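# Move the box beside the blue foam into the tote

## Task

Find the cardboard box that sits beside the blue foam block. Place it inside the tote near the door so that no part of it sticks out past the tote's rim. All other boxes must stay on their desks. The robot must not topple or finish leaning. The box must stay in the tote without the robot holding it at the end.

## Robot and tools

ROBOT. TidyBot++ is a single-arm mobile manipulator. Its base is 0.54 m long, 0.50 m wide and 0.38 m tall, and it rolls on four powered casters. On top sit one seven-joint arm and a two-finger gripper. The shoulder is 0.12 m ahead of the base centre and 0.68 m above the floor. There are two cameras: base_camera is fixed on the base, and wrist_camera looks along the hand. The arm starts folded with the hand pointing down. In that pose the hand juts up to 0.08 m past the base front and the elbow reaches up to 1.15 m high.

FRAMES. The base frame has its origin on the floor below the base centre, with x forward, y left and z up. hand_pose is reported in this frame. It is the point between the finger pads; its z axis runs out along the fingers and its y axis is the closing direction. The odometry frame is the base frame as it was when the scene began. heading is positive to the left and runs from -3.142 to 3.142. base_tilt is in degrees, with forward and right lean positive. Odometry counts wheel turns only, so wheel slip shows up as travel, and drift builds over many moves.

execute_actions(actions, cameras). actions is a list holding one action or none. An empty list only reports state and images. An action may hold base, joints, both, and optionally speeds; its motions start together. base holds exactly one key, each a relative offset from where the base last measured itself, in the base frame. translate_m is metres forward (+) or back (-), from -2 to 2. strafe_m is metres left (+) or right (-), from -2 to 2. rotate_rad is radians, counter-clockwise/left positive, from -6.3 to 6.3. joints holds absolute target angles, in radians, for the one arm, keyed by name. joint_1_rad can take any angle; it spins the arm about vertical, and positive is clockwise from above, unlike rotate_rad. joint_2_rad (shoulder) runs -2.249 to 2.249. joint_3_rad can take any angle and usually sits near 3.14. joint_4_rad (elbow) runs -2.579 to 2.579. joint_5_rad can take any angle. joint_6_rad (wrist) runs -2.099 to 2.099. joint_7_rad can take any angle; with the hand down, positive turns it counter-clockwise from above, and at 1.57 the fingers open left-right. gripper_pos is a target from 0 (open, about 85 mm gap) to 1 (closed); the gap is roughly 85 x (1 - gripper_pos) mm. Joints that take any angle go the short way, so turn in steps under half a revolution. A joint counts as done within ±0.039 rad (joints 1 to 4), ±0.056 rad (joints 5 to 7) or ±0.03 (gripper). speeds sets lower top speeds for this action only: translate_m and strafe_m from 0.05 to 0.5 m/s, rotate_rad from 0.1 to 1.57 rad/s. The defaults are the maxima. A base move needing over 8.667 s at its top speed is refused, and no action runs past 15 s. An unknown key or an out-of-range number refuses the whole call, and nothing moves. Any joint or base part left out of an action may still push toward its previous target. cameras is a list of base_camera, wrist_camera or all. Omitted, null or all returns every camera; [] returns none.

wait(seconds) pauses 0 to 10 s with nothing new commanded, then reports state and images.
zoom_image(camera, region) enlarges part of that camera's latest full image. region is [x0, y0, x1, y1] in pixels, with the origin top-left, at most 504 by 504.
read_manual(section) returns only the URDF licence texts.
finished_scene(scene) closes the current scene by its number and reports success. It cannot be undone. Call it only once the box rests in the tote by itself.

ARM GEOMETRY. The upper arm is 0.42 m, the forearm 0.31 m, and the hand to the hand point 0.31 m. With joint_1_rad 0, joint_3_rad 3.14 and joint_5_rad 0, the arm stays in the vertical plane of the base x axis. Tilts from vertical (forward positive) are then: upper arm = j2, forearm = j2 - j4, hand = j2 - j4 - j6. Reach ahead of the shoulder is the sum of length x sin(tilt), and height is the sum of length x cos(tilt). A downward hand reaches at most about 0.94 m above the floor, and only close in. Closed fingertips reach about 20 mm beyond the hand point. Arm joints move up to 1.39 rad/s (1.22 for joints 5 to 7).

RESULT LINES. base_status and joint_status report how each motion ended. done: reached, although for the base that only means the wheels turned, possibly slipping. off_target: resting away from the target and maybe still pushing. contact_stop or time_out: the target was dropped and the part holds in place. A blocked base pushes until timeout and may still say done while short. not_followed, and the line joint command not followed with a cause:, mean the arm targets were held back, usually to prevent self-collision; the gripper target still runs. on_its_own lists what moved without a command. For the gripper at 1, done means an empty grip and off_target means something is held. motor_effort gives a percentage of maximum per motor, with the peak in brackets; both are noisy and offset. joint_positions gives current angles, and Motor temperatures gives one value per arm joint in that same order. MOTOR HOT warns at 60 °C. At 75 °C an OVER-TEMPERATURE FAULT lets the arm sag, and unfinished keys read limit_stop_at_motor_heat; resend them. ARM HIT means the arm struck itself or the base. A torque fault (joints 1 to 4 at 104.5 N m, warning at 56.7; joints 5 to 7 at 51.3, warning at 29.4) freezes the arm and gripper for 10 s and skips the rest of the call; the base keeps going. If any call reports a stop, the later calls in that same reply are skipped.

ACCURACY. Friction leaves joints slightly off even when done. To correct, send each joint its last command plus (wanted angle - read angle); resending the same target does nothing. hand_pose itself can be off by 1 to 2 cm, so trust the images. A held load makes the arm sag, more when it is stretched. While carrying, never command a joint to its current reading, or it sinks further.

AVOID. Do not drive while the arm is caught on something about 0.8 m or higher, because the robot can tip. Sideways force on a raised hand can lift wheels; pull the arm back or reverse to right the robot. Do not ram the base or the arm into furniture, and do not send the fingers close to the floor. Do not knock over other boxes or drop, slam or fling the target. Loose objects may occasionally be nudged by outside pushes.

Each tool is called in YAML: its name, and indented under it one key for each argument.

## Session

execute_actions:
  actions:
    - {"joints":{"joint_2_rad":-0.35,"joint_4_rad":-1.0,"joint_6_rad":-1.25}}

Scene clock: 2.73 s.
Motor temperatures (°C, as the motors report them): [30 31 27 32 34 31 42]
base_odometry: x=+0.000 y=+0.000 heading=+0.000 (m, m, rad; odometry frame)
base_tilt: forward=+0.1 right=-0.4 (deg)
base_status: not commanded
joint_positions: joint_1_rad=+0.025 joint_2_rad=-0.342 joint_3_rad=+3.155 joint_4_rad=-1.012 joint_5_rad=-0.023 joint_6_rad=-1.227 joint_7_rad=+1.568 gripper_pos=+0.000
joint_status: all done
motor_effort: joint_1_rad=+0(0) joint_2_rad=-2(9) joint_3_rad=+1(1) joint_4_rad=+16(20) joint_5_rad=+0(0) joint_6_rad=+9(9) joint_7_rad=+0(0) (%)
hand_pose: x=+0.4678 y=-0.0075 z=+1.2250 quat_wxyz=(-0.003, +0.812, -0.014, +0.583) (m; base frame)
pictures: base_camera, wrist_camera
Images, in order (width x height): base_camera 644x364, wrist_camera 644x476.

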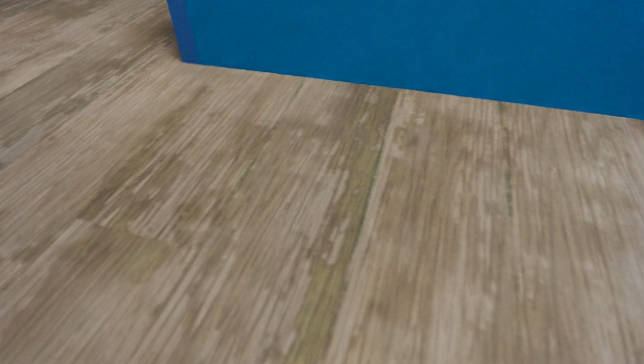

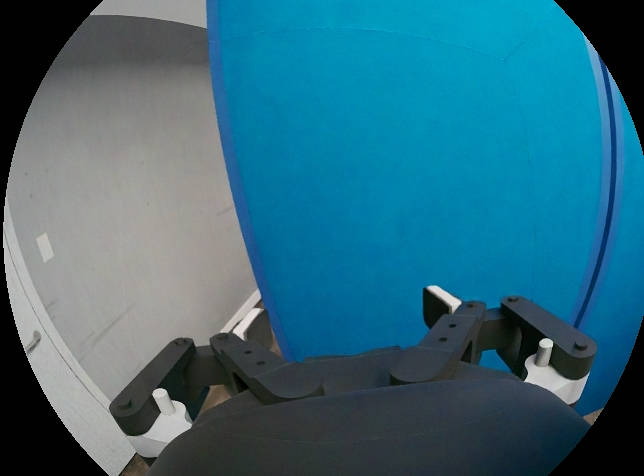

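execute_actions:
  actions:
    - {"base":{"rotate_rad":1.3},"joints":{"joint_2_rad":-0.6,"joint_6_rad":-1.85}}

execute_actions:
  actions:
    - {"base":{"rotate_rad":1.57}}

execute_actions:
  actions:
    - {"base":{"rotate_rad":1.57}}

Scene clock: 7.30 s.
Motor temperatures (°C, as the motors report them): [30 31 27 32 34 31 42]
base_odometry: x=+0.000 y=+0.000 heading=+1.299 (m, m, rad; odometry frame)
base_tilt: forward=+0.1 right=-0.4 (deg)
base_status: done
joint_positions: joint_1_rad=+0.025 joint_2_rad=-0.605 joint_3_rad=+3.155 joint_4_rad=-1.009 joint_5_rad=-0.023 joint_6_rad=-1.838 joint_7_rad=+1.568 gripper_pos=+0.000
joint_status: all done
motor_effort: joint_1_rad=-1(1) joint_2_rad=+11(15) joint_3_rad=+1(2) joint_4_rad=+11(16) joint_5_rad=+0(0) joint_6_rad=+8(9) joint_7_rad=+0(0) (%)
hand_pose: x=+0.2472 y=+0.0003 z=+1.1234 quat_wxyz=(-0.005, +0.900, -0.011, +0.435) (m; base frame)
pictures: base_camera, wrist_camera
Images, in order (width x height): base_camera 644x364, wrist_camera 644x476.

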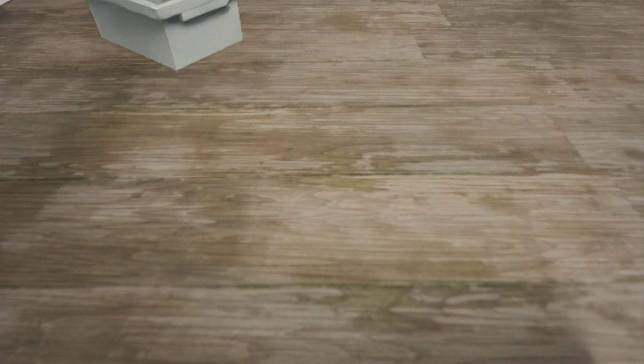

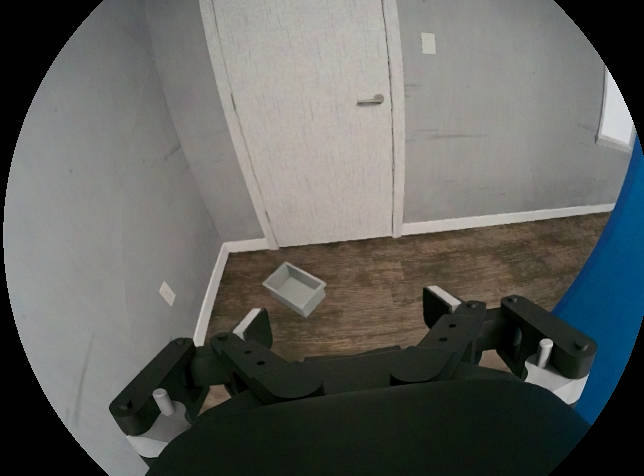

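Scene clock: 9.60 s.
Motor temperatures (°C, as the motors report them): [30 31 27 32 34 31 42]
base_odometry: x=+0.000 y=+0.000 heading=+2.868 (m, m, rad; odometry frame)
base_tilt: forward=+0.2 right=-0.5 (deg)
base_status: done
joint_positions: joint_1_rad=+0.025 joint_2_rad=-0.605 joint_3_rad=+3.155 joint_4_rad=-1.009 joint_5_rad=-0.023 joint_6_rad=-1.838 joint_7_rad=+1.568 gripper_pos=+0.000
joint_status: not commanded
motor_effort: joint_1_rad=+0(0) joint_2_rad=+11(11) joint_3_rad=+1(1) joint_4_rad=+10(10) joint_5_rad=+0(0) joint_6_rad=+8(8) joint_7_rad=+1(0) (%)
hand_pose: x=+0.2472 y=+0.0003 z=+1.1234 quat_wxyz=(-0.005, +0.900, -0.011, +0.435) (m; base frame)
pictures: base_camera, wrist_camera
Images, in order (width x height): base_camera 644x364, wrist_camera 644x476.

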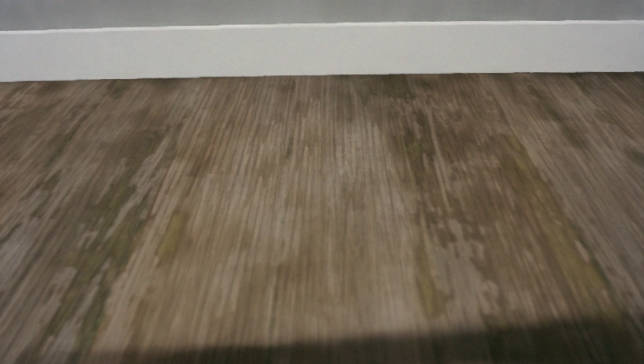

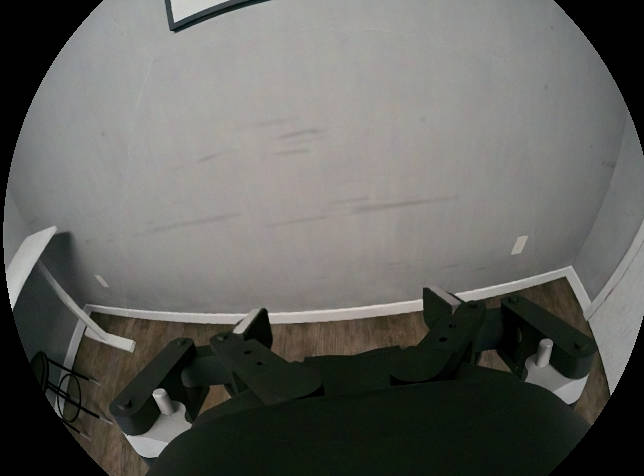

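Scene clock: 11.90 s.
Motor temperatures (°C, as the motors report them): [30 31 27 32 34 31 42]
base_odometry: x=+0.000 y=+0.000 heading=-1.846 (m, m, rad; odometry frame)
base_tilt: forward=+0.1 right=-0.4 (deg)
base_status: done
joint_positions: joint_1_rad=+0.025 joint_2_rad=-0.605 joint_3_rad=+3.155 joint_4_rad=-1.009 joint_5_rad=-0.023 joint_6_rad=-1.838 joint_7_rad=+1.568 gripper_pos=+0.000
joint_status: not commanded
motor_effort: joint_1_rad=+0(2) joint_2_rad=+10(11) joint_3_rad=+1(2) joint_4_rad=+12(12) joint_5_rad=+0(0) joint_6_rad=+8(8) joint_7_rad=+0(1) (%)
hand_pose: x=+0.2472 y=+0.0003 z=+1.1234 quat_wxyz=(-0.005, +0.900, -0.011, +0.435) (m; base frame)
pictures: base_camera, wrist_camera
Images, in order (width x height): base_camera 644x364, wrist_camera 644x476.

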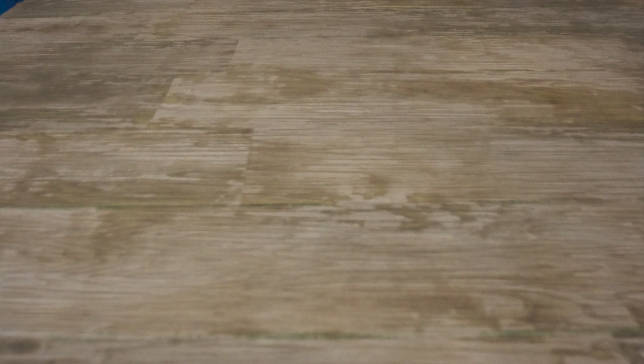

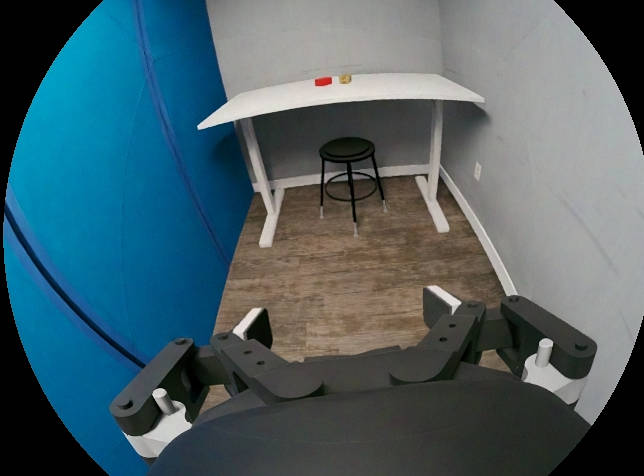

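execute_actions:
  actions:
    - {"base":{"rotate_rad":1.6},"joints":{"joint_1_rad":0.9}}
  cameras: []

execute_actions:
  actions:
    - {"base":{"translate_m":0.3}}
  cameras: []

execute_actions:
  actions:
    - {"base":{"strafe_m":1.0}}

Scene clock: 18.40 s.
Motor temperatures (°C, as the motors report them): [30 31 27 32 34 31 42]
base_odometry: x=+0.000 y=+0.000 heading=-0.248 (m, m, rad; odometry frame)
base_tilt: forward=+0.2 right=-0.4 (deg)
base_status: done
joint_positions: joint_1_rad=+0.884 joint_2_rad=-0.605 joint_3_rad=+3.155 joint_4_rad=-1.009 joint_5_rad=-0.023 joint_6_rad=-1.838 joint_7_rad=+1.568 gripper_pos=+0.000
joint_status: all done
motor_effort: joint_1_rad=-1(1) joint_2_rad=+10(12) joint_3_rad=+1(1) joint_4_rad=+11(12) joint_5_rad=+0(0) joint_6_rad=+8(8) joint_7_rad=+0(0) (%)
hand_pose: x=+0.2029 y=-0.0968 z=+1.1234 quat_wxyz=(+0.176, +0.814, -0.385, +0.397) (m; base frame)
pictures: none
No camera images: the call's "cameras" was empty. Leave "cameras" out to get every camera's image.

Scene clock: 20.23 s.
Motor temperatures (°C, as the motors report them): [30 31 27 32 34 31 42]
base_odometry: x=+0.291 y=-0.073 heading=-0.247 (m, m, rad; odometry frame)
base_tilt: forward=+0.2 right=-0.4 (deg)
base_status: done
joint_positions: joint_1_rad=+0.887 joint_2_rad=-0.598 joint_3_rad=+3.155 joint_4_rad=-1.009 joint_5_rad=-0.023 joint_6_rad=-1.838 joint_7_rad=+1.568 gripper_pos=+0.000
joint_status: not commanded
motor_effort: joint_1_rad=+0(0) joint_2_rad=+11(15) joint_3_rad=+1(2) joint_4_rad=+11(12) joint_5_rad=+0(1) joint_6_rad=+8(8) joint_7_rad=+1(1) (%)
hand_pose: x=+0.2045 y=-0.0994 z=+1.1226 quat_wxyz=(+0.176, +0.815, -0.387, +0.394) (m; base frame)
pictures: none
No camera images: the call's "cameras" was empty. Leave "cameras" out to get every camera's image.

Scene clock: 23.60 s.
Motor temperatures (°C, as the motors report them): [30 31 27 32 34 31 42]
base_odometry: x=+0.536 y=+0.896 heading=-0.247 (m, m, rad; odometry frame)
base_tilt: forward=+0.1 right=-0.4 (deg)
base_status: done
joint_positions: joint_1_rad=+0.887 joint_2_rad=-0.601 joint_3_rad=+3.155 joint_4_rad=-1.009 joint_5_rad=-0.023 joint_6_rad=-1.838 joint_7_rad=+1.568 gripper_pos=+0.000
joint_status: not commanded
motor_effort: joint_1_rad=+0(0) joint_2_rad=+11(14) joint_3_rad=+1(2) joint_4_rad=+10(12) joint_5_rad=+0(0) joint_6_rad=+9(8) joint_7_rad=+1(0) (%)
hand_pose: x=+0.2038 y=-0.0985 z=+1.1229 quat_wxyz=(+0.176, +0.814, -0.387, +0.396) (m; base frame)
pictures: base_camera, wrist_camera
Images, in order (width x height): base_camera 644x364, wrist_camera 644x476.

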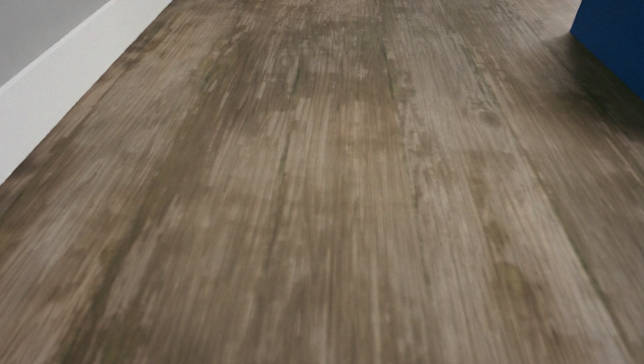

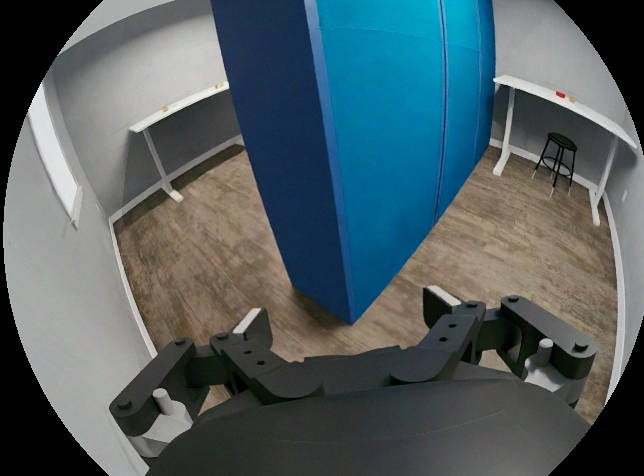

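execute_actions:
  actions:
    - {"base":{"translate_m":1.6},"joints":{"joint_2_rad":-0.3,"joint_4_rad":-0.5}}

Scene clock: 29.87 s.
Motor temperatures (°C, as the motors report them): [30 31 27 32 34 31 42]
base_odometry: x=+2.088 y=+0.505 heading=-0.247 (m, m, rad; odometry frame)
base_tilt: forward=+0.2 right=-0.5 (deg)
base_status: done
joint_positions: joint_1_rad=+0.887 joint_2_rad=-0.299 joint_3_rad=+3.155 joint_4_rad=-0.516 joint_5_rad=-0.023 joint_6_rad=-1.838 joint_7_rad=+1.568 gripper_pos=+0.000
joint_status: all done
motor_effort: joint_1_rad=+0(0) joint_2_rad=+4(14) joint_3_rad=+0(1) joint_4_rad=+8(11) joint_5_rad=+0(1) joint_6_rad=+9(8) joint_7_rad=+1(0) (%)
hand_pose: x=+0.2599 y=-0.1678 z=+1.2462 quat_wxyz=(+0.215, +0.773, -0.367, +0.470) (m; base frame)
pictures: base_camera, wrist_camera
Images, in order (width x height): base_camera 644x364, wrist_camera 644x476.

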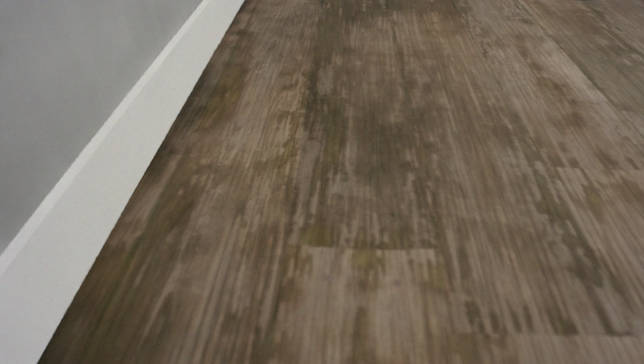

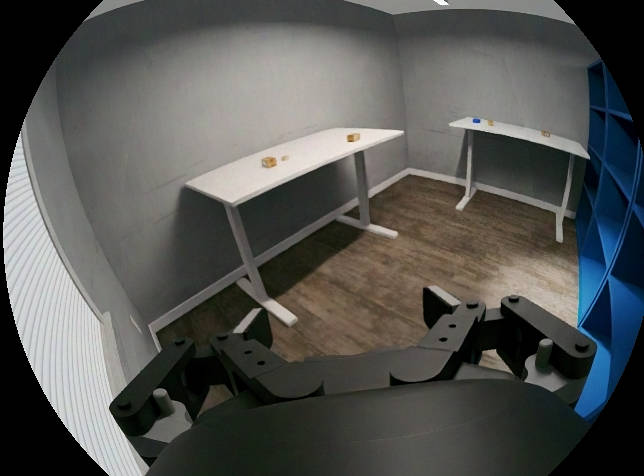

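execute_actions:
  actions:
    - {"base":{"strafe_m":-1.7},"joints":{"joint_1_rad":0}}
  cameras: []

execute_actions:
  actions:
    - {"base":{"rotate_rad":-1.64}}

Scene clock: 37.40 s.
Motor temperatures (°C, as the motors report them): [30 31 27 32 34 31 42]
base_odometry: x=+1.673 y=-1.144 heading=-0.247 (m, m, rad; odometry frame)
base_tilt: forward=+0.2 right=-0.4 (deg)
base_status: done
joint_positions: joint_1_rad=+0.016 joint_2_rad=-0.303 joint_3_rad=+3.155 joint_4_rad=-0.513 joint_5_rad=-0.023 joint_6_rad=-1.838 joint_7_rad=+1.568 gripper_pos=+0.000
joint_status: all done
motor_effort: joint_1_rad=+0(1) joint_2_rad=+3(7) joint_3_rad=+0(1) joint_4_rad=+8(9) joint_5_rad=+0(1) joint_6_rad=+9(9) joint_7_rad=+0(0) (%)
hand_pose: x=+0.3355 y=-0.0003 z=+1.2480 quat_wxyz=(-0.003, +0.854, -0.006, +0.520) (m; base frame)
pictures: none
No camera images: the call's "cameras" was empty. Leave "cameras" out to get every camera's image.

Scene clock: 39.73 s.
Motor temperatures (°C, as the motors report them): [30 31 27 32 34 31 42]
base_odometry: x=+1.673 y=-1.144 heading=-1.886 (m, m, rad; odometry frame)
base_tilt: forward=+0.1 right=-0.5 (deg)
base_status: done
joint_positions: joint_1_rad=+0.016 joint_2_rad=-0.303 joint_3_rad=+3.155 joint_4_rad=-0.513 joint_5_rad=-0.023 joint_6_rad=-1.838 joint_7_rad=+1.568 gripper_pos=+0.000
joint_status: not commanded
motor_effort: joint_1_rad=-1(0) joint_2_rad=+3(5) joint_3_rad=+0(1) joint_4_rad=+8(10) joint_5_rad=+0(0) joint_6_rad=+9(9) joint_7_rad=+0(1) (%)
hand_pose: x=+0.3356 y=-0.0003 z=+1.2480 quat_wxyz=(-0.003, +0.854, -0.006, +0.520) (m; base frame)
pictures: base_camera, wrist_camera
Images, in order (width x height): base_camera 644x364, wrist_camera 644x476.

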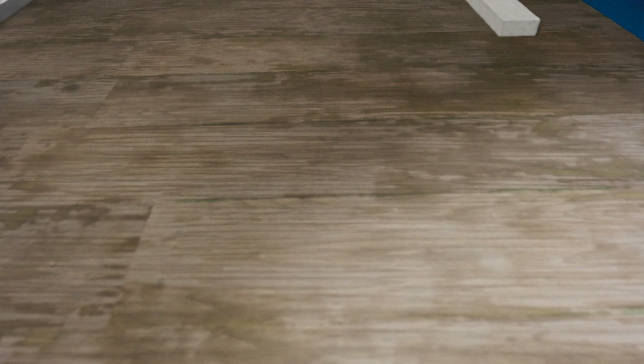

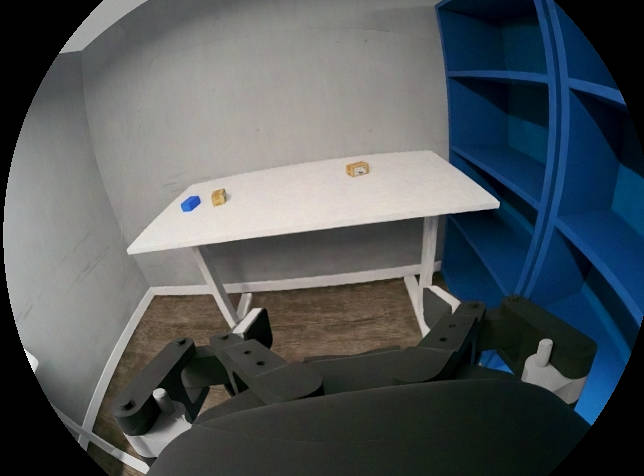

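execute_actions:
  actions:
    - {"base":{"translate_m":0.45}}
  cameras: ["wrist_camera"]

execute_actions:
  actions:
    - {"base":{"strafe_m":0.45}}

Scene clock: 45.37 s.
Motor temperatures (°C, as the motors report them): [30 31 27 32 34 31 42]
base_odometry: x=+1.533 y=-1.572 heading=-1.886 (m, m, rad; odometry frame)
base_tilt: forward=+0.2 right=-0.4 (deg)
base_status: done
joint_positions: joint_1_rad=+0.016 joint_2_rad=-0.294 joint_3_rad=+3.155 joint_4_rad=-0.511 joint_5_rad=-0.023 joint_6_rad=-1.838 joint_7_rad=+1.568 gripper_pos=+0.000
joint_status: not commanded
motor_effort: joint_1_rad=+0(1) joint_2_rad=+2(9) joint_3_rad=+0(1) joint_4_rad=+9(10) joint_5_rad=+0(0) joint_6_rad=+8(9) joint_7_rad=+1(0) (%)
hand_pose: x=+0.3407 y=-0.0004 z=+1.2465 quat_wxyz=(-0.003, +0.856, -0.006, +0.517) (m; base frame)
pictures: wrist_camera
Images, in order (width x height): wrist_camera 644x476.

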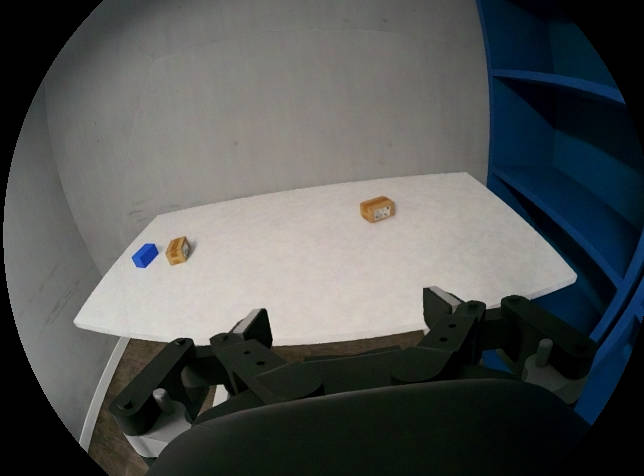

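Scene clock: 47.60 s.
Motor temperatures (°C, as the motors report them): [30 31 27 32 34 31 42]
base_odometry: x=+1.961 y=-1.712 heading=-1.887 (m, m, rad; odometry frame)
base_tilt: forward=+0.1 right=-0.4 (deg)
base_status: done
joint_positions: joint_1_rad=+0.016 joint_2_rad=-0.294 joint_3_rad=+3.155 joint_4_rad=-0.511 joint_5_rad=-0.023 joint_6_rad=-1.838 joint_7_rad=+1.568 gripper_pos=+0.000
joint_status: not commanded
motor_effort: joint_1_rad=-1(1) joint_2_rad=+3(4) joint_3_rad=+0(3) joint_4_rad=+8(8) joint_5_rad=+0(1) joint_6_rad=+9(9) joint_7_rad=+1(1) (%)
hand_pose: x=+0.3405 y=-0.0004 z=+1.2466 quat_wxyz=(-0.003, +0.856, -0.006, +0.517) (m; base frame)
pictures: base_camera, wrist_camera
Images, in order (width x height): base_camera 644x364, wrist_camera 644x476.

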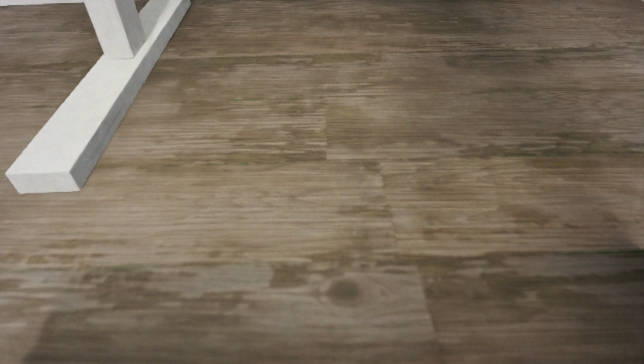

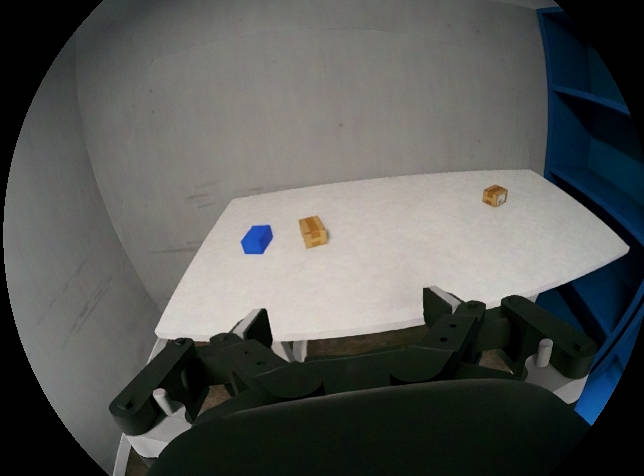

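execute_actions:
  actions:
    - {"base":{"translate_m":0.15},"joints":{"joint_1_rad":-0.11,"joint_2_rad":0.15,"joint_4_rad":-0.7,"joint_6_rad":-1.5}}

Scene clock: 56.10 s.
Motor temperatures (°C, as the motors report them): [30 31 27 32 34 31 42]
base_odometry: x=+1.914 y=-1.855 heading=-1.887 (m, m, rad; odometry frame)
base_tilt: forward=+0.2 right=-0.4 (deg)
base_status: done
joint_positions: joint_1_rad=-0.093 joint_2_rad=+0.148 joint_3_rad=+3.155 joint_4_rad=-0.702 joint_5_rad=-0.023 joint_6_rad=-1.521 joint_7_rad=+1.568 gripper_pos=+0.000
joint_status: all done
motor_effort: joint_1_rad=+0(1) joint_2_rad=-21(32) joint_3_rad=+0(1) joint_4_rad=+17(20) joint_5_rad=+0(0) joint_6_rad=+7(9) joint_7_rad=+1(0) (%)
hand_pose: x=+0.6321 y=+0.0504 z=+1.0822 quat_wxyz=(-0.026, +0.926, +0.040, +0.375) (m; base frame)
pictures: base_camera, wrist_camera
Images, in order (width x height): base_camera 644x364, wrist_camera 644x476.

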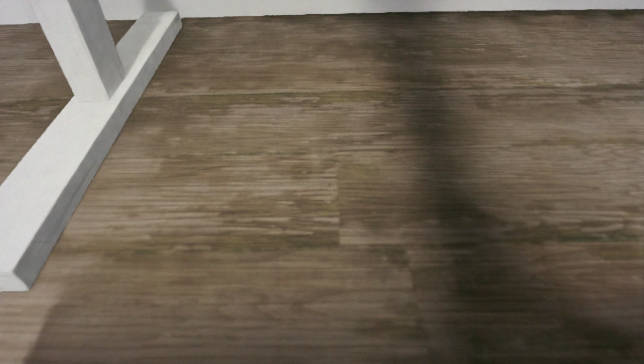

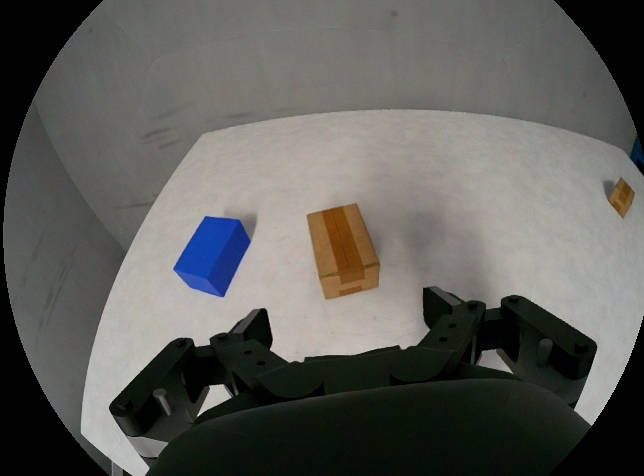

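execute_actions:
  actions:
    - {"joints":{"joint_2_rad":0.25,"joint_4_rad":-0.75,"joint_6_rad":-1.35,"joint_7_rad":1.68}}
  cameras: ["wrist_camera"]

Scene clock: 61.17 s.
Motor temperatures (°C, as the motors report them): [30 31 27 32 34 31 42]
base_odometry: x=+1.914 y=-1.854 heading=-1.887 (m, m, rad; odometry frame)
base_tilt: forward=+0.2 right=-0.4 (deg)
base_status: not commanded
joint_positions: joint_1_rad=-0.093 joint_2_rad=+0.255 joint_3_rad=+3.155 joint_4_rad=-0.741 joint_5_rad=-0.023 joint_6_rad=-1.366 joint_7_rad=+1.658 gripper_pos=+0.000
joint_status: all done
motor_effort: joint_1_rad=+0(0) joint_2_rad=-27(31) joint_3_rad=+0(0) joint_4_rad=+18(19) joint_5_rad=+0(0) joint_6_rad=+7(8) joint_7_rad=+0(0) (%)
hand_pose: x=+0.7053 y=+0.0567 z=+1.0382 quat_wxyz=(-0.008, +0.922, +0.080, +0.380) (m; base frame)
pictures: wrist_camera
Images, in order (width x height): wrist_camera 644x476.

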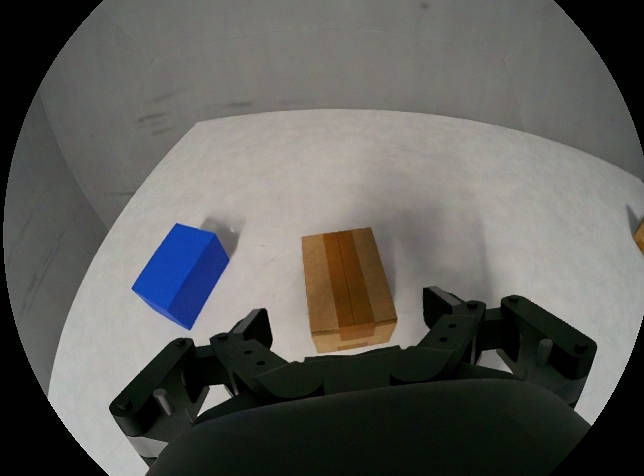

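execute_actions:
  actions:
    - {"joints":{"joint_2_rad":0.3,"joint_4_rad":-0.87,"joint_6_rad":-1.21}}
  cameras: ["wrist_camera"]

execute_actions:
  actions:
    - {"joints":{"gripper_pos":1}}
  cameras: ["wrist_camera"]

Scene clock: 65.13 s.
Motor temperatures (°C, as the motors report them): [30 31 27 32 34 31 42]
base_odometry: x=+1.914 y=-1.854 heading=-1.887 (m, m, rad; odometry frame)
base_tilt: forward=+0.2 right=-0.4 (deg)
base_status: not commanded
joint_positions: joint_1_rad=-0.093 joint_2_rad=+0.302 joint_3_rad=+3.155 joint_4_rad=-0.859 joint_5_rad=-0.023 joint_6_rad=-1.230 joint_7_rad=+1.658 gripper_pos=+0.000
joint_status: all done
motor_effort: joint_1_rad=+0(0) joint_2_rad=-30(33) joint_3_rad=+0(0) joint_4_rad=+20(21) joint_5_rad=+0(0) joint_6_rad=+7(7) joint_7_rad=+1(0) (%)
hand_pose: x=+0.7423 y=+0.0595 z=+0.9808 quat_wxyz=(-0.008, +0.927, +0.079, +0.366) (m; base frame)
pictures: wrist_camera
Images, in order (width x height): wrist_camera 644x476.

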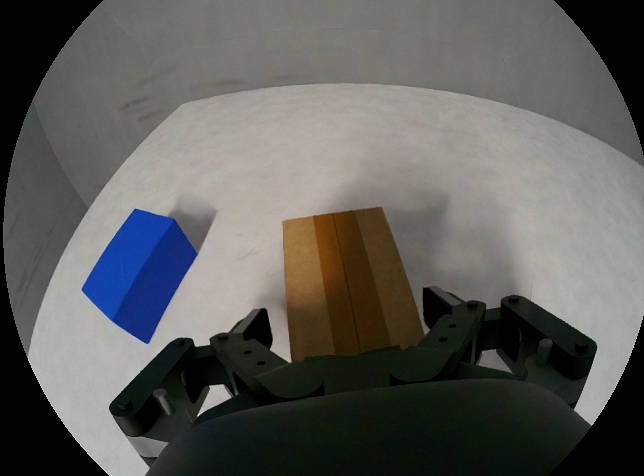

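Scene clock: 66.23 s.
Motor temperatures (°C, as the motors report them): [30 31 27 32 34 31 42]
base_odometry: x=+1.914 y=-1.854 heading=-1.887 (m, m, rad; odometry frame)
base_tilt: forward=+0.2 right=-0.5 (deg)
base_status: not commanded
joint_positions: joint_1_rad=-0.093 joint_2_rad=+0.301 joint_3_rad=+3.155 joint_4_rad=-0.860 joint_5_rad=-0.023 joint_6_rad=-1.227 joint_7_rad=+1.658 gripper_pos=+0.348
joint_status: gripper_pos off_target (ended at +0.348, target +1.000)
motor_effort: joint_1_rad=-1(1) joint_2_rad=-29(31) joint_3_rad=+0(1) joint_4_rad=+19(20) joint_5_rad=+0(0) joint_6_rad=+7(8) joint_7_rad=+1(1) (%)
hand_pose: x=+0.7423 y=+0.0595 z=+0.9817 quat_wxyz=(-0.008, +0.927, +0.079, +0.368) (m; base frame)
pictures: wrist_camera
Images, in order (width x height): wrist_camera 644x476.

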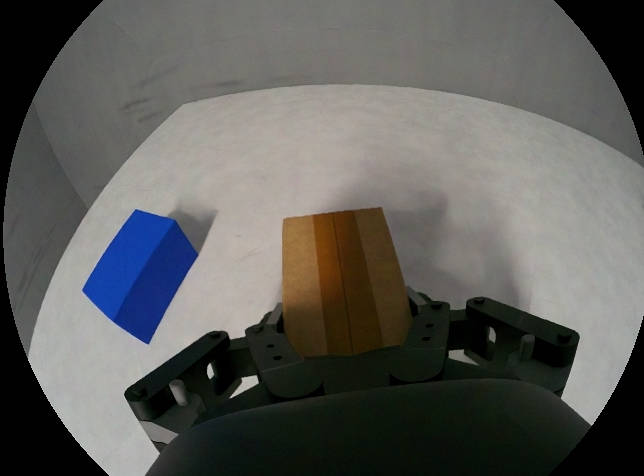

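execute_actions:
  actions:
    - {"joints":{"joint_1_rad":0,"joint_2_rad":-0.35,"joint_6_rad":-1.6,"joint_7_rad":1.57}}
  cameras: ["wrist_camera"]

execute_actions:
  actions:
    - {"base":{"rotate_rad":0.15}}
  cameras: []

execute_actions:
  actions:
    - {"base":{"translate_m":-2}}
  cameras: []

execute_actions:
  actions:
    - {"base":{"rotate_rad":-1.76},"joints":{"joint_4_rad":-1.6,"joint_6_rad":-1.2}}

Scene clock: 74.80 s.
Motor temperatures (°C, as the motors report them): [30 31 27 32 34 31 42]
base_odometry: x=+1.914 y=-1.854 heading=-1.887 (m, m, rad; odometry frame)
base_tilt: forward=+0.2 right=-0.4 (deg)
base_status: not commanded
joint_positions: joint_1_rad=-0.018 joint_2_rad=-0.352 joint_3_rad=+3.155 joint_4_rad=-0.868 joint_5_rad=-0.023 joint_6_rad=-1.586 joint_7_rad=+1.595 gripper_pos=+0.348
joint_status: all done
motor_effort: joint_1_rad=-1(1) joint_2_rad=+0(34) joint_3_rad=+0(1) joint_4_rad=+14(22) joint_5_rad=+0(0) joint_6_rad=+9(9) joint_7_rad=+0(1) (%)
hand_pose: x=+0.3978 y=+0.0076 z=+1.1925 quat_wxyz=(-0.008, +0.868, +0.017, +0.497) (m; base frame)
pictures: wrist_camera
Images, in order (width x height): wrist_camera 644x476.

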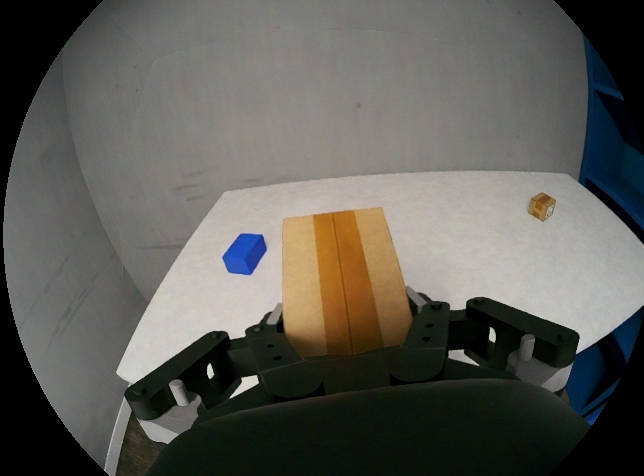

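Scene clock: 75.70 s.
Motor temperatures (°C, as the motors report them): [30 31 27 32 34 31 42]
base_odometry: x=+1.914 y=-1.855 heading=-1.737 (m, m, rad; odometry frame)
base_tilt: forward=+0.2 right=-0.4 (deg)
base_status: done
joint_positions: joint_1_rad=-0.017 joint_2_rad=-0.352 joint_3_rad=+3.155 joint_4_rad=-0.868 joint_5_rad=-0.023 joint_6_rad=-1.586 joint_7_rad=+1.595 gripper_pos=+0.348
joint_status: not commanded
motor_effort: joint_1_rad=+0(0) joint_2_rad=+0(2) joint_3_rad=+1(2) joint_4_rad=+14(14) joint_5_rad=+0(0) joint_6_rad=+9(9) joint_7_rad=+0(1) (%)
hand_pose: x=+0.3978 y=+0.0072 z=+1.1925 quat_wxyz=(-0.007, +0.868, +0.017, +0.497) (m; base frame)
pictures: none
No camera images: the call's "cameras" was empty. Leave "cameras" out to get every camera's image.

Scene clock: 81.17 s.
Motor temperatures (°C, as the motors report them): [30 31 27 32 34 31 42]
base_odometry: x=+2.243 y=+0.118 heading=-1.736 (m, m, rad; odometry frame)
base_tilt: forward=+0.2 right=-0.4 (deg)
base_status: done
joint_positions: joint_1_rad=-0.017 joint_2_rad=-0.351 joint_3_rad=+3.155 joint_4_rad=-0.868 joint_5_rad=-0.023 joint_6_rad=-1.586 joint_7_rad=+1.595 gripper_pos=+0.348
joint_status: not commanded
motor_effort: joint_1_rad=+0(0) joint_2_rad=-1(4) joint_3_rad=+0(1) joint_4_rad=+14(15) joint_5_rad=+0(0) joint_6_rad=+10(10) joint_7_rad=+0(1) (%)
hand_pose: x=+0.3980 y=+0.0072 z=+1.1921 quat_wxyz=(-0.007, +0.868, +0.017, +0.496) (m; base frame)
pictures: none
No camera images: the call's "cameras" was empty. Leave "cameras" out to get every camera's image.

Scene clock: 83.57 s.
Motor temperatures (°C, as the motors report them): [30 31 27 32 34 31 42]
base_odometry: x=+2.242 y=+0.118 heading=+2.788 (m, m, rad; odometry frame)
base_tilt: forward=+0.2 right=-0.4 (deg)
base_status: done
joint_positions: joint_1_rad=-0.013 joint_2_rad=-0.340 joint_3_rad=+3.155 joint_4_rad=-1.592 joint_5_rad=-0.023 joint_6_rad=-1.225 joint_7_rad=+1.595 gripper_pos=+0.348
joint_status: all done
motor_effort: joint_1_rad=-1(0) joint_2_rad=-7(10) joint_3_rad=+0(3) joint_4_rad=+20(21) joint_5_rad=+0(1) joint_6_rad=+7(10) joint_7_rad=+0(0) (%)
hand_pose: x=+0.4693 y=+0.0070 z=+0.9321 quat_wxyz=(-0.010, +0.945, +0.010, +0.326) (m; base frame)
pictures: base_camera, wrist_camera
Images, in order (width x height): base_camera 644x364, wrist_camera 644x476.

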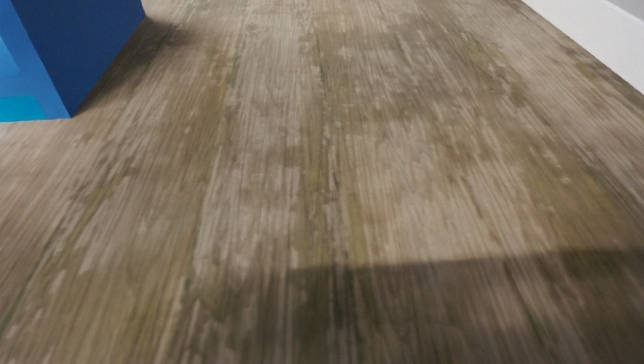

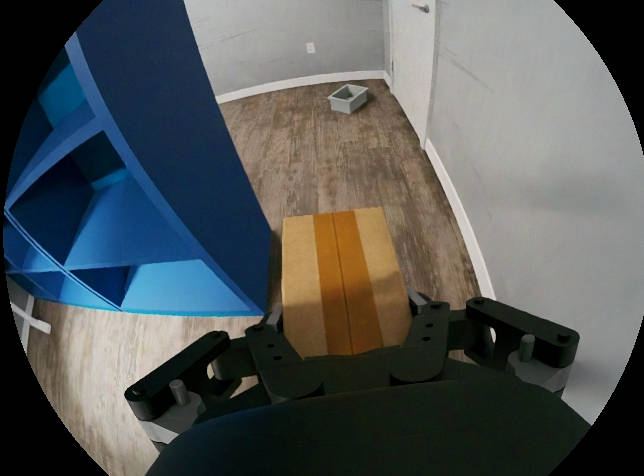

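execute_actions:
  actions:
    - {"base":{"translate_m":1.8},"joints":{"joint_2_rad":1.2,"joint_4_rad":-1.5,"joint_6_rad":0.1}}

Scene clock: 90.33 s.
Motor temperatures (°C, as the motors report them): [30 31 27 32 34 31 42]
base_odometry: x=+0.554 y=+0.744 heading=+2.788 (m, m, rad; odometry frame)
base_tilt: forward=+0.2 right=-0.5 (deg)
base_status: done
joint_positions: joint_1_rad=-0.013 joint_2_rad=+1.205 joint_3_rad=+3.155 joint_4_rad=-1.512 joint_5_rad=-0.023 joint_6_rad=+0.079 joint_7_rad=+1.595 gripper_pos=+0.348
joint_status: all done
motor_effort: joint_1_rad=-1(0) joint_2_rad=-45(47) joint_3_rad=+0(1) joint_4_rad=+10(21) joint_5_rad=+1(0) joint_6_rad=+5(8) joint_7_rad=+0(0) (%)
hand_pose: x=+0.7921 y=+0.0007 z=+0.2733 quat_wxyz=(+0.006, +0.968, +0.005, +0.250) (m; base frame)
pictures: base_camera, wrist_camera
Images, in order (width x height): base_camera 644x364, wrist_camera 644x476.

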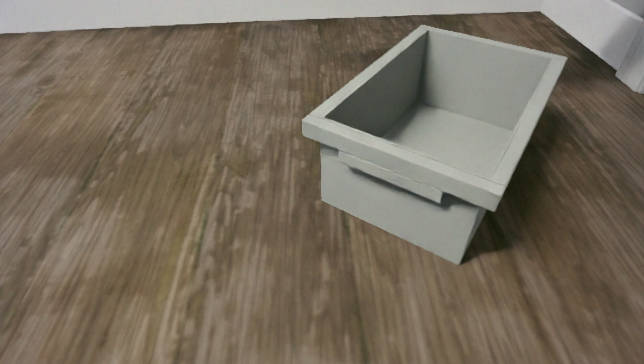

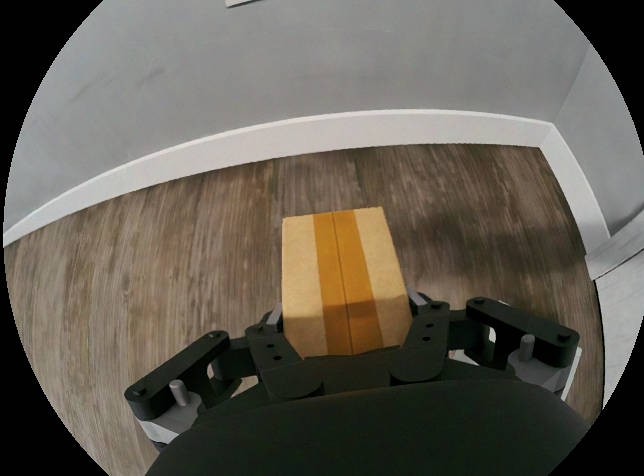

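execute_actions:
  actions:
    - {"base":{"strafe_m":0.17},"joints":{"joint_1_rad":0.6,"joint_2_rad":1.25,"joint_4_rad":-1.85,"joint_6_rad":0.62}}

Scene clock: 97.07 s.
Motor temperatures (°C, as the motors report them): [30 32 27 32 34 31 42]
base_odometry: x=+0.495 y=+0.584 heading=+2.787 (m, m, rad; odometry frame)
base_tilt: forward=+0.2 right=-0.4 (deg)
base_status: done
joint_positions: joint_1_rad=+0.596 joint_2_rad=+1.245 joint_3_rad=+3.155 joint_4_rad=-1.835 joint_5_rad=-0.023 joint_6_rad=+0.596 joint_7_rad=+1.595 gripper_pos=+0.348
joint_status: all done
motor_effort: joint_1_rad=-1(2) joint_2_rad=-41(46) joint_3_rad=+0(3) joint_4_rad=+5(10) joint_5_rad=+1(1) joint_6_rad=+7(7) joint_7_rad=+1(0) (%)
hand_pose: x=+0.6159 y=-0.3505 z=+0.2561 quat_wxyz=(+0.108, +0.905, -0.278, +0.304) (m; base frame)
pictures: base_camera, wrist_camera
Images, in order (width x height): base_camera 644x364, wrist_camera 644x476.

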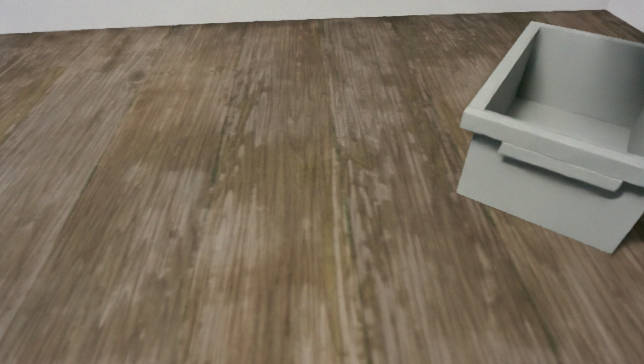

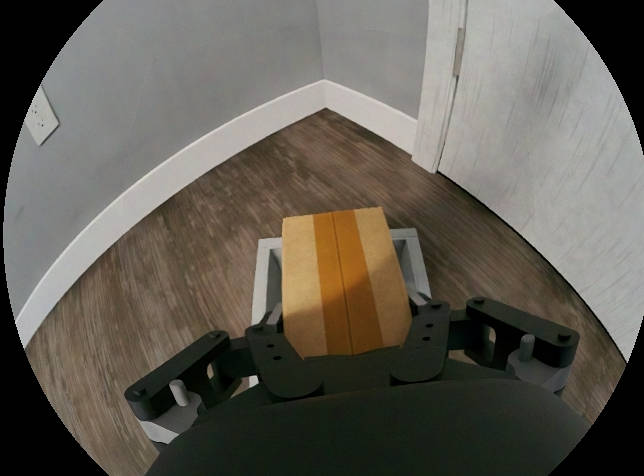

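execute_actions:
  actions:
    - {"joints":{"joint_2_rad":1.68,"joint_4_rad":-1.43,"joint_6_rad":0.65}}

Scene clock: 100.57 s.
Motor temperatures (°C, as the motors report them): [30 32 27 32 34 31 42]
base_odometry: x=+0.495 y=+0.584 heading=+2.787 (m, m, rad; odometry frame)
base_tilt: forward=+0.2 right=-0.4 (deg)
base_status: not commanded
joint_positions: joint_1_rad=+0.596 joint_2_rad=+1.687 joint_3_rad=+3.155 joint_4_rad=-1.448 joint_5_rad=-0.023 joint_6_rad=+0.625 joint_7_rad=+1.595 gripper_pos=+0.348
joint_status: all done
motor_effort: joint_1_rad=+0(0) joint_2_rad=-41(44) joint_3_rad=-1(1) joint_4_rad=+4(4) joint_5_rad=+0(0) joint_6_rad=+7(7) joint_7_rad=+0(1) (%)
hand_pose: x=+0.6128 y=-0.3476 z=+0.0675 quat_wxyz=(+0.104, +0.909, -0.276, +0.293) (m; base frame)
pictures: base_camera, wrist_camera
Images, in order (width x height): base_camera 644x364, wrist_camera 644x476.

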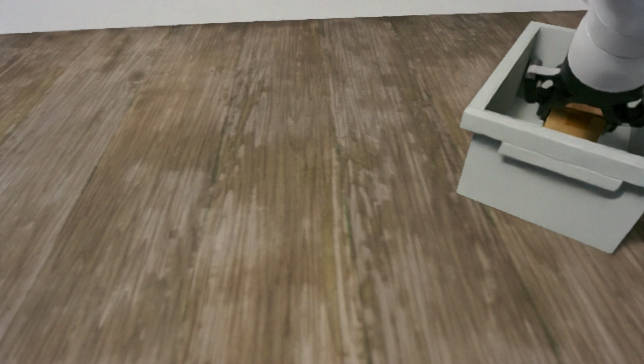

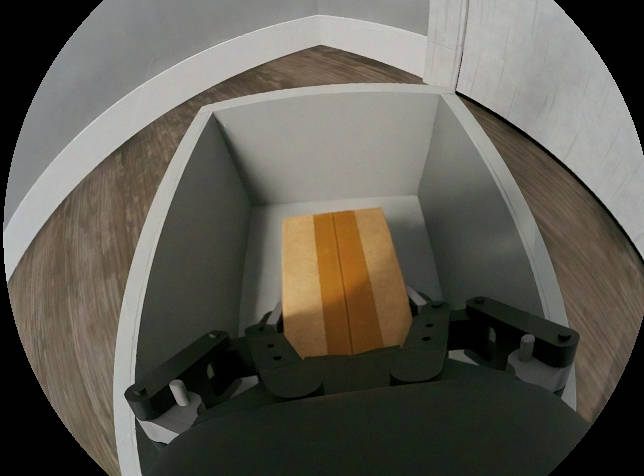

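execute_actions:
  actions:
    - {"joints":{"joint_2_rad":1.73,"joint_4_rad":-1.39,"joint_6_rad":0.7}}
  cameras: []

execute_actions:
  actions:
    - {"joints":{"gripper_pos":0.15}}
  cameras: []

execute_actions:
  actions:
    - {"joints":{"joint_2_rad":1.25,"joint_4_rad":-1.95}}

Scene clock: 104.20 s.
Motor temperatures (°C, as the motors report them): [30 32 27 32 34 31 42]
base_odometry: x=+0.495 y=+0.584 heading=+2.787 (m, m, rad; odometry frame)
base_tilt: forward=+0.2 right=-0.4 (deg)
base_status: not commanded
joint_positions: joint_1_rad=+0.596 joint_2_rad=+1.728 joint_3_rad=+3.155 joint_4_rad=-1.403 joint_5_rad=-0.023 joint_6_rad=+0.678 joint_7_rad=+1.595 gripper_pos=+0.348
joint_status: all done
motor_effort: joint_1_rad=-1(0) joint_2_rad=-41(42) joint_3_rad=-1(1) joint_4_rad=+4(5) joint_5_rad=+0(0) joint_6_rad=+7(8) joint_7_rad=+1(0) (%)
hand_pose: x=+0.6232 y=-0.3547 z=+0.0609 quat_wxyz=(+0.112, +0.901, -0.273, +0.318) (m; base frame)
pictures: none
No camera images: the call's "cameras" was empty. Leave "cameras" out to get every camera's image.

Scene clock: 105.23 s.
Motor temperatures (°C, as the motors report them): [30 32 27 32 34 31 42]
base_odometry: x=+0.495 y=+0.584 heading=+2.787 (m, m, rad; odometry frame)
base_tilt: forward=+0.2 right=-0.4 (deg)
base_status: not commanded
joint_positions: joint_1_rad=+0.596 joint_2_rad=+1.728 joint_3_rad=+3.155 joint_4_rad=-1.403 joint_5_rad=-0.023 joint_6_rad=+0.678 joint_7_rad=+1.595 gripper_pos=+0.150
joint_status: all done
motor_effort: joint_1_rad=+0(0) joint_2_rad=-40(41) joint_3_rad=+0(1) joint_4_rad=+3(4) joint_5_rad=+0(0) joint_6_rad=+6(7) joint_7_rad=+0(1) (%)
hand_pose: x=+0.6233 y=-0.3547 z=+0.0609 quat_wxyz=(+0.112, +0.901, -0.273, +0.318) (m; base frame)
pictures: none
No camera images: the call's "cameras" was empty. Leave "cameras" out to get every camera's image.

Scene clock: 107.00 s.
Motor temperatures (°C, as the motors report them): [30 32 27 32 34 31 42]
base_odometry: x=+0.495 y=+0.584 heading=+2.787 (m, m, rad; odometry frame)
base_tilt: forward=+0.2 right=-0.5 (deg)
base_status: not commanded
joint_positions: joint_1_rad=+0.596 joint_2_rad=+1.258 joint_3_rad=+3.155 joint_4_rad=-1.936 joint_5_rad=-0.023 joint_6_rad=+0.680 joint_7_rad=+1.595 gripper_pos=+0.150
joint_status: all done
motor_effort: joint_1_rad=+0(0) joint_2_rad=-39(41) joint_3_rad=+0(1) joint_4_rad=+2(5) joint_5_rad=+0(0) joint_6_rad=+6(7) joint_7_rad=+1(0) (%)
hand_pose: x=+0.5815 y=-0.3276 z=+0.2455 quat_wxyz=(+0.105, +0.909, -0.279, +0.291) (m; base frame)
pictures: base_camera, wrist_camera
Images, in order (width x height): base_camera 644x364, wrist_camera 644x476.

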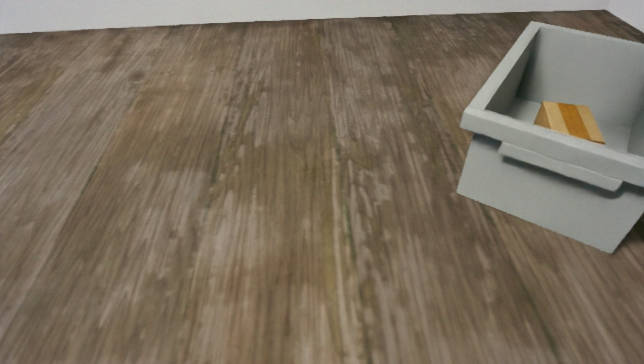

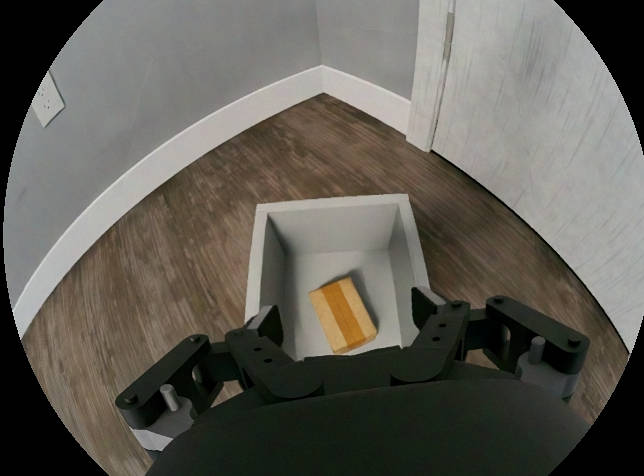

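finished_scene:
  scene: 1

The scene is finished: the task was done.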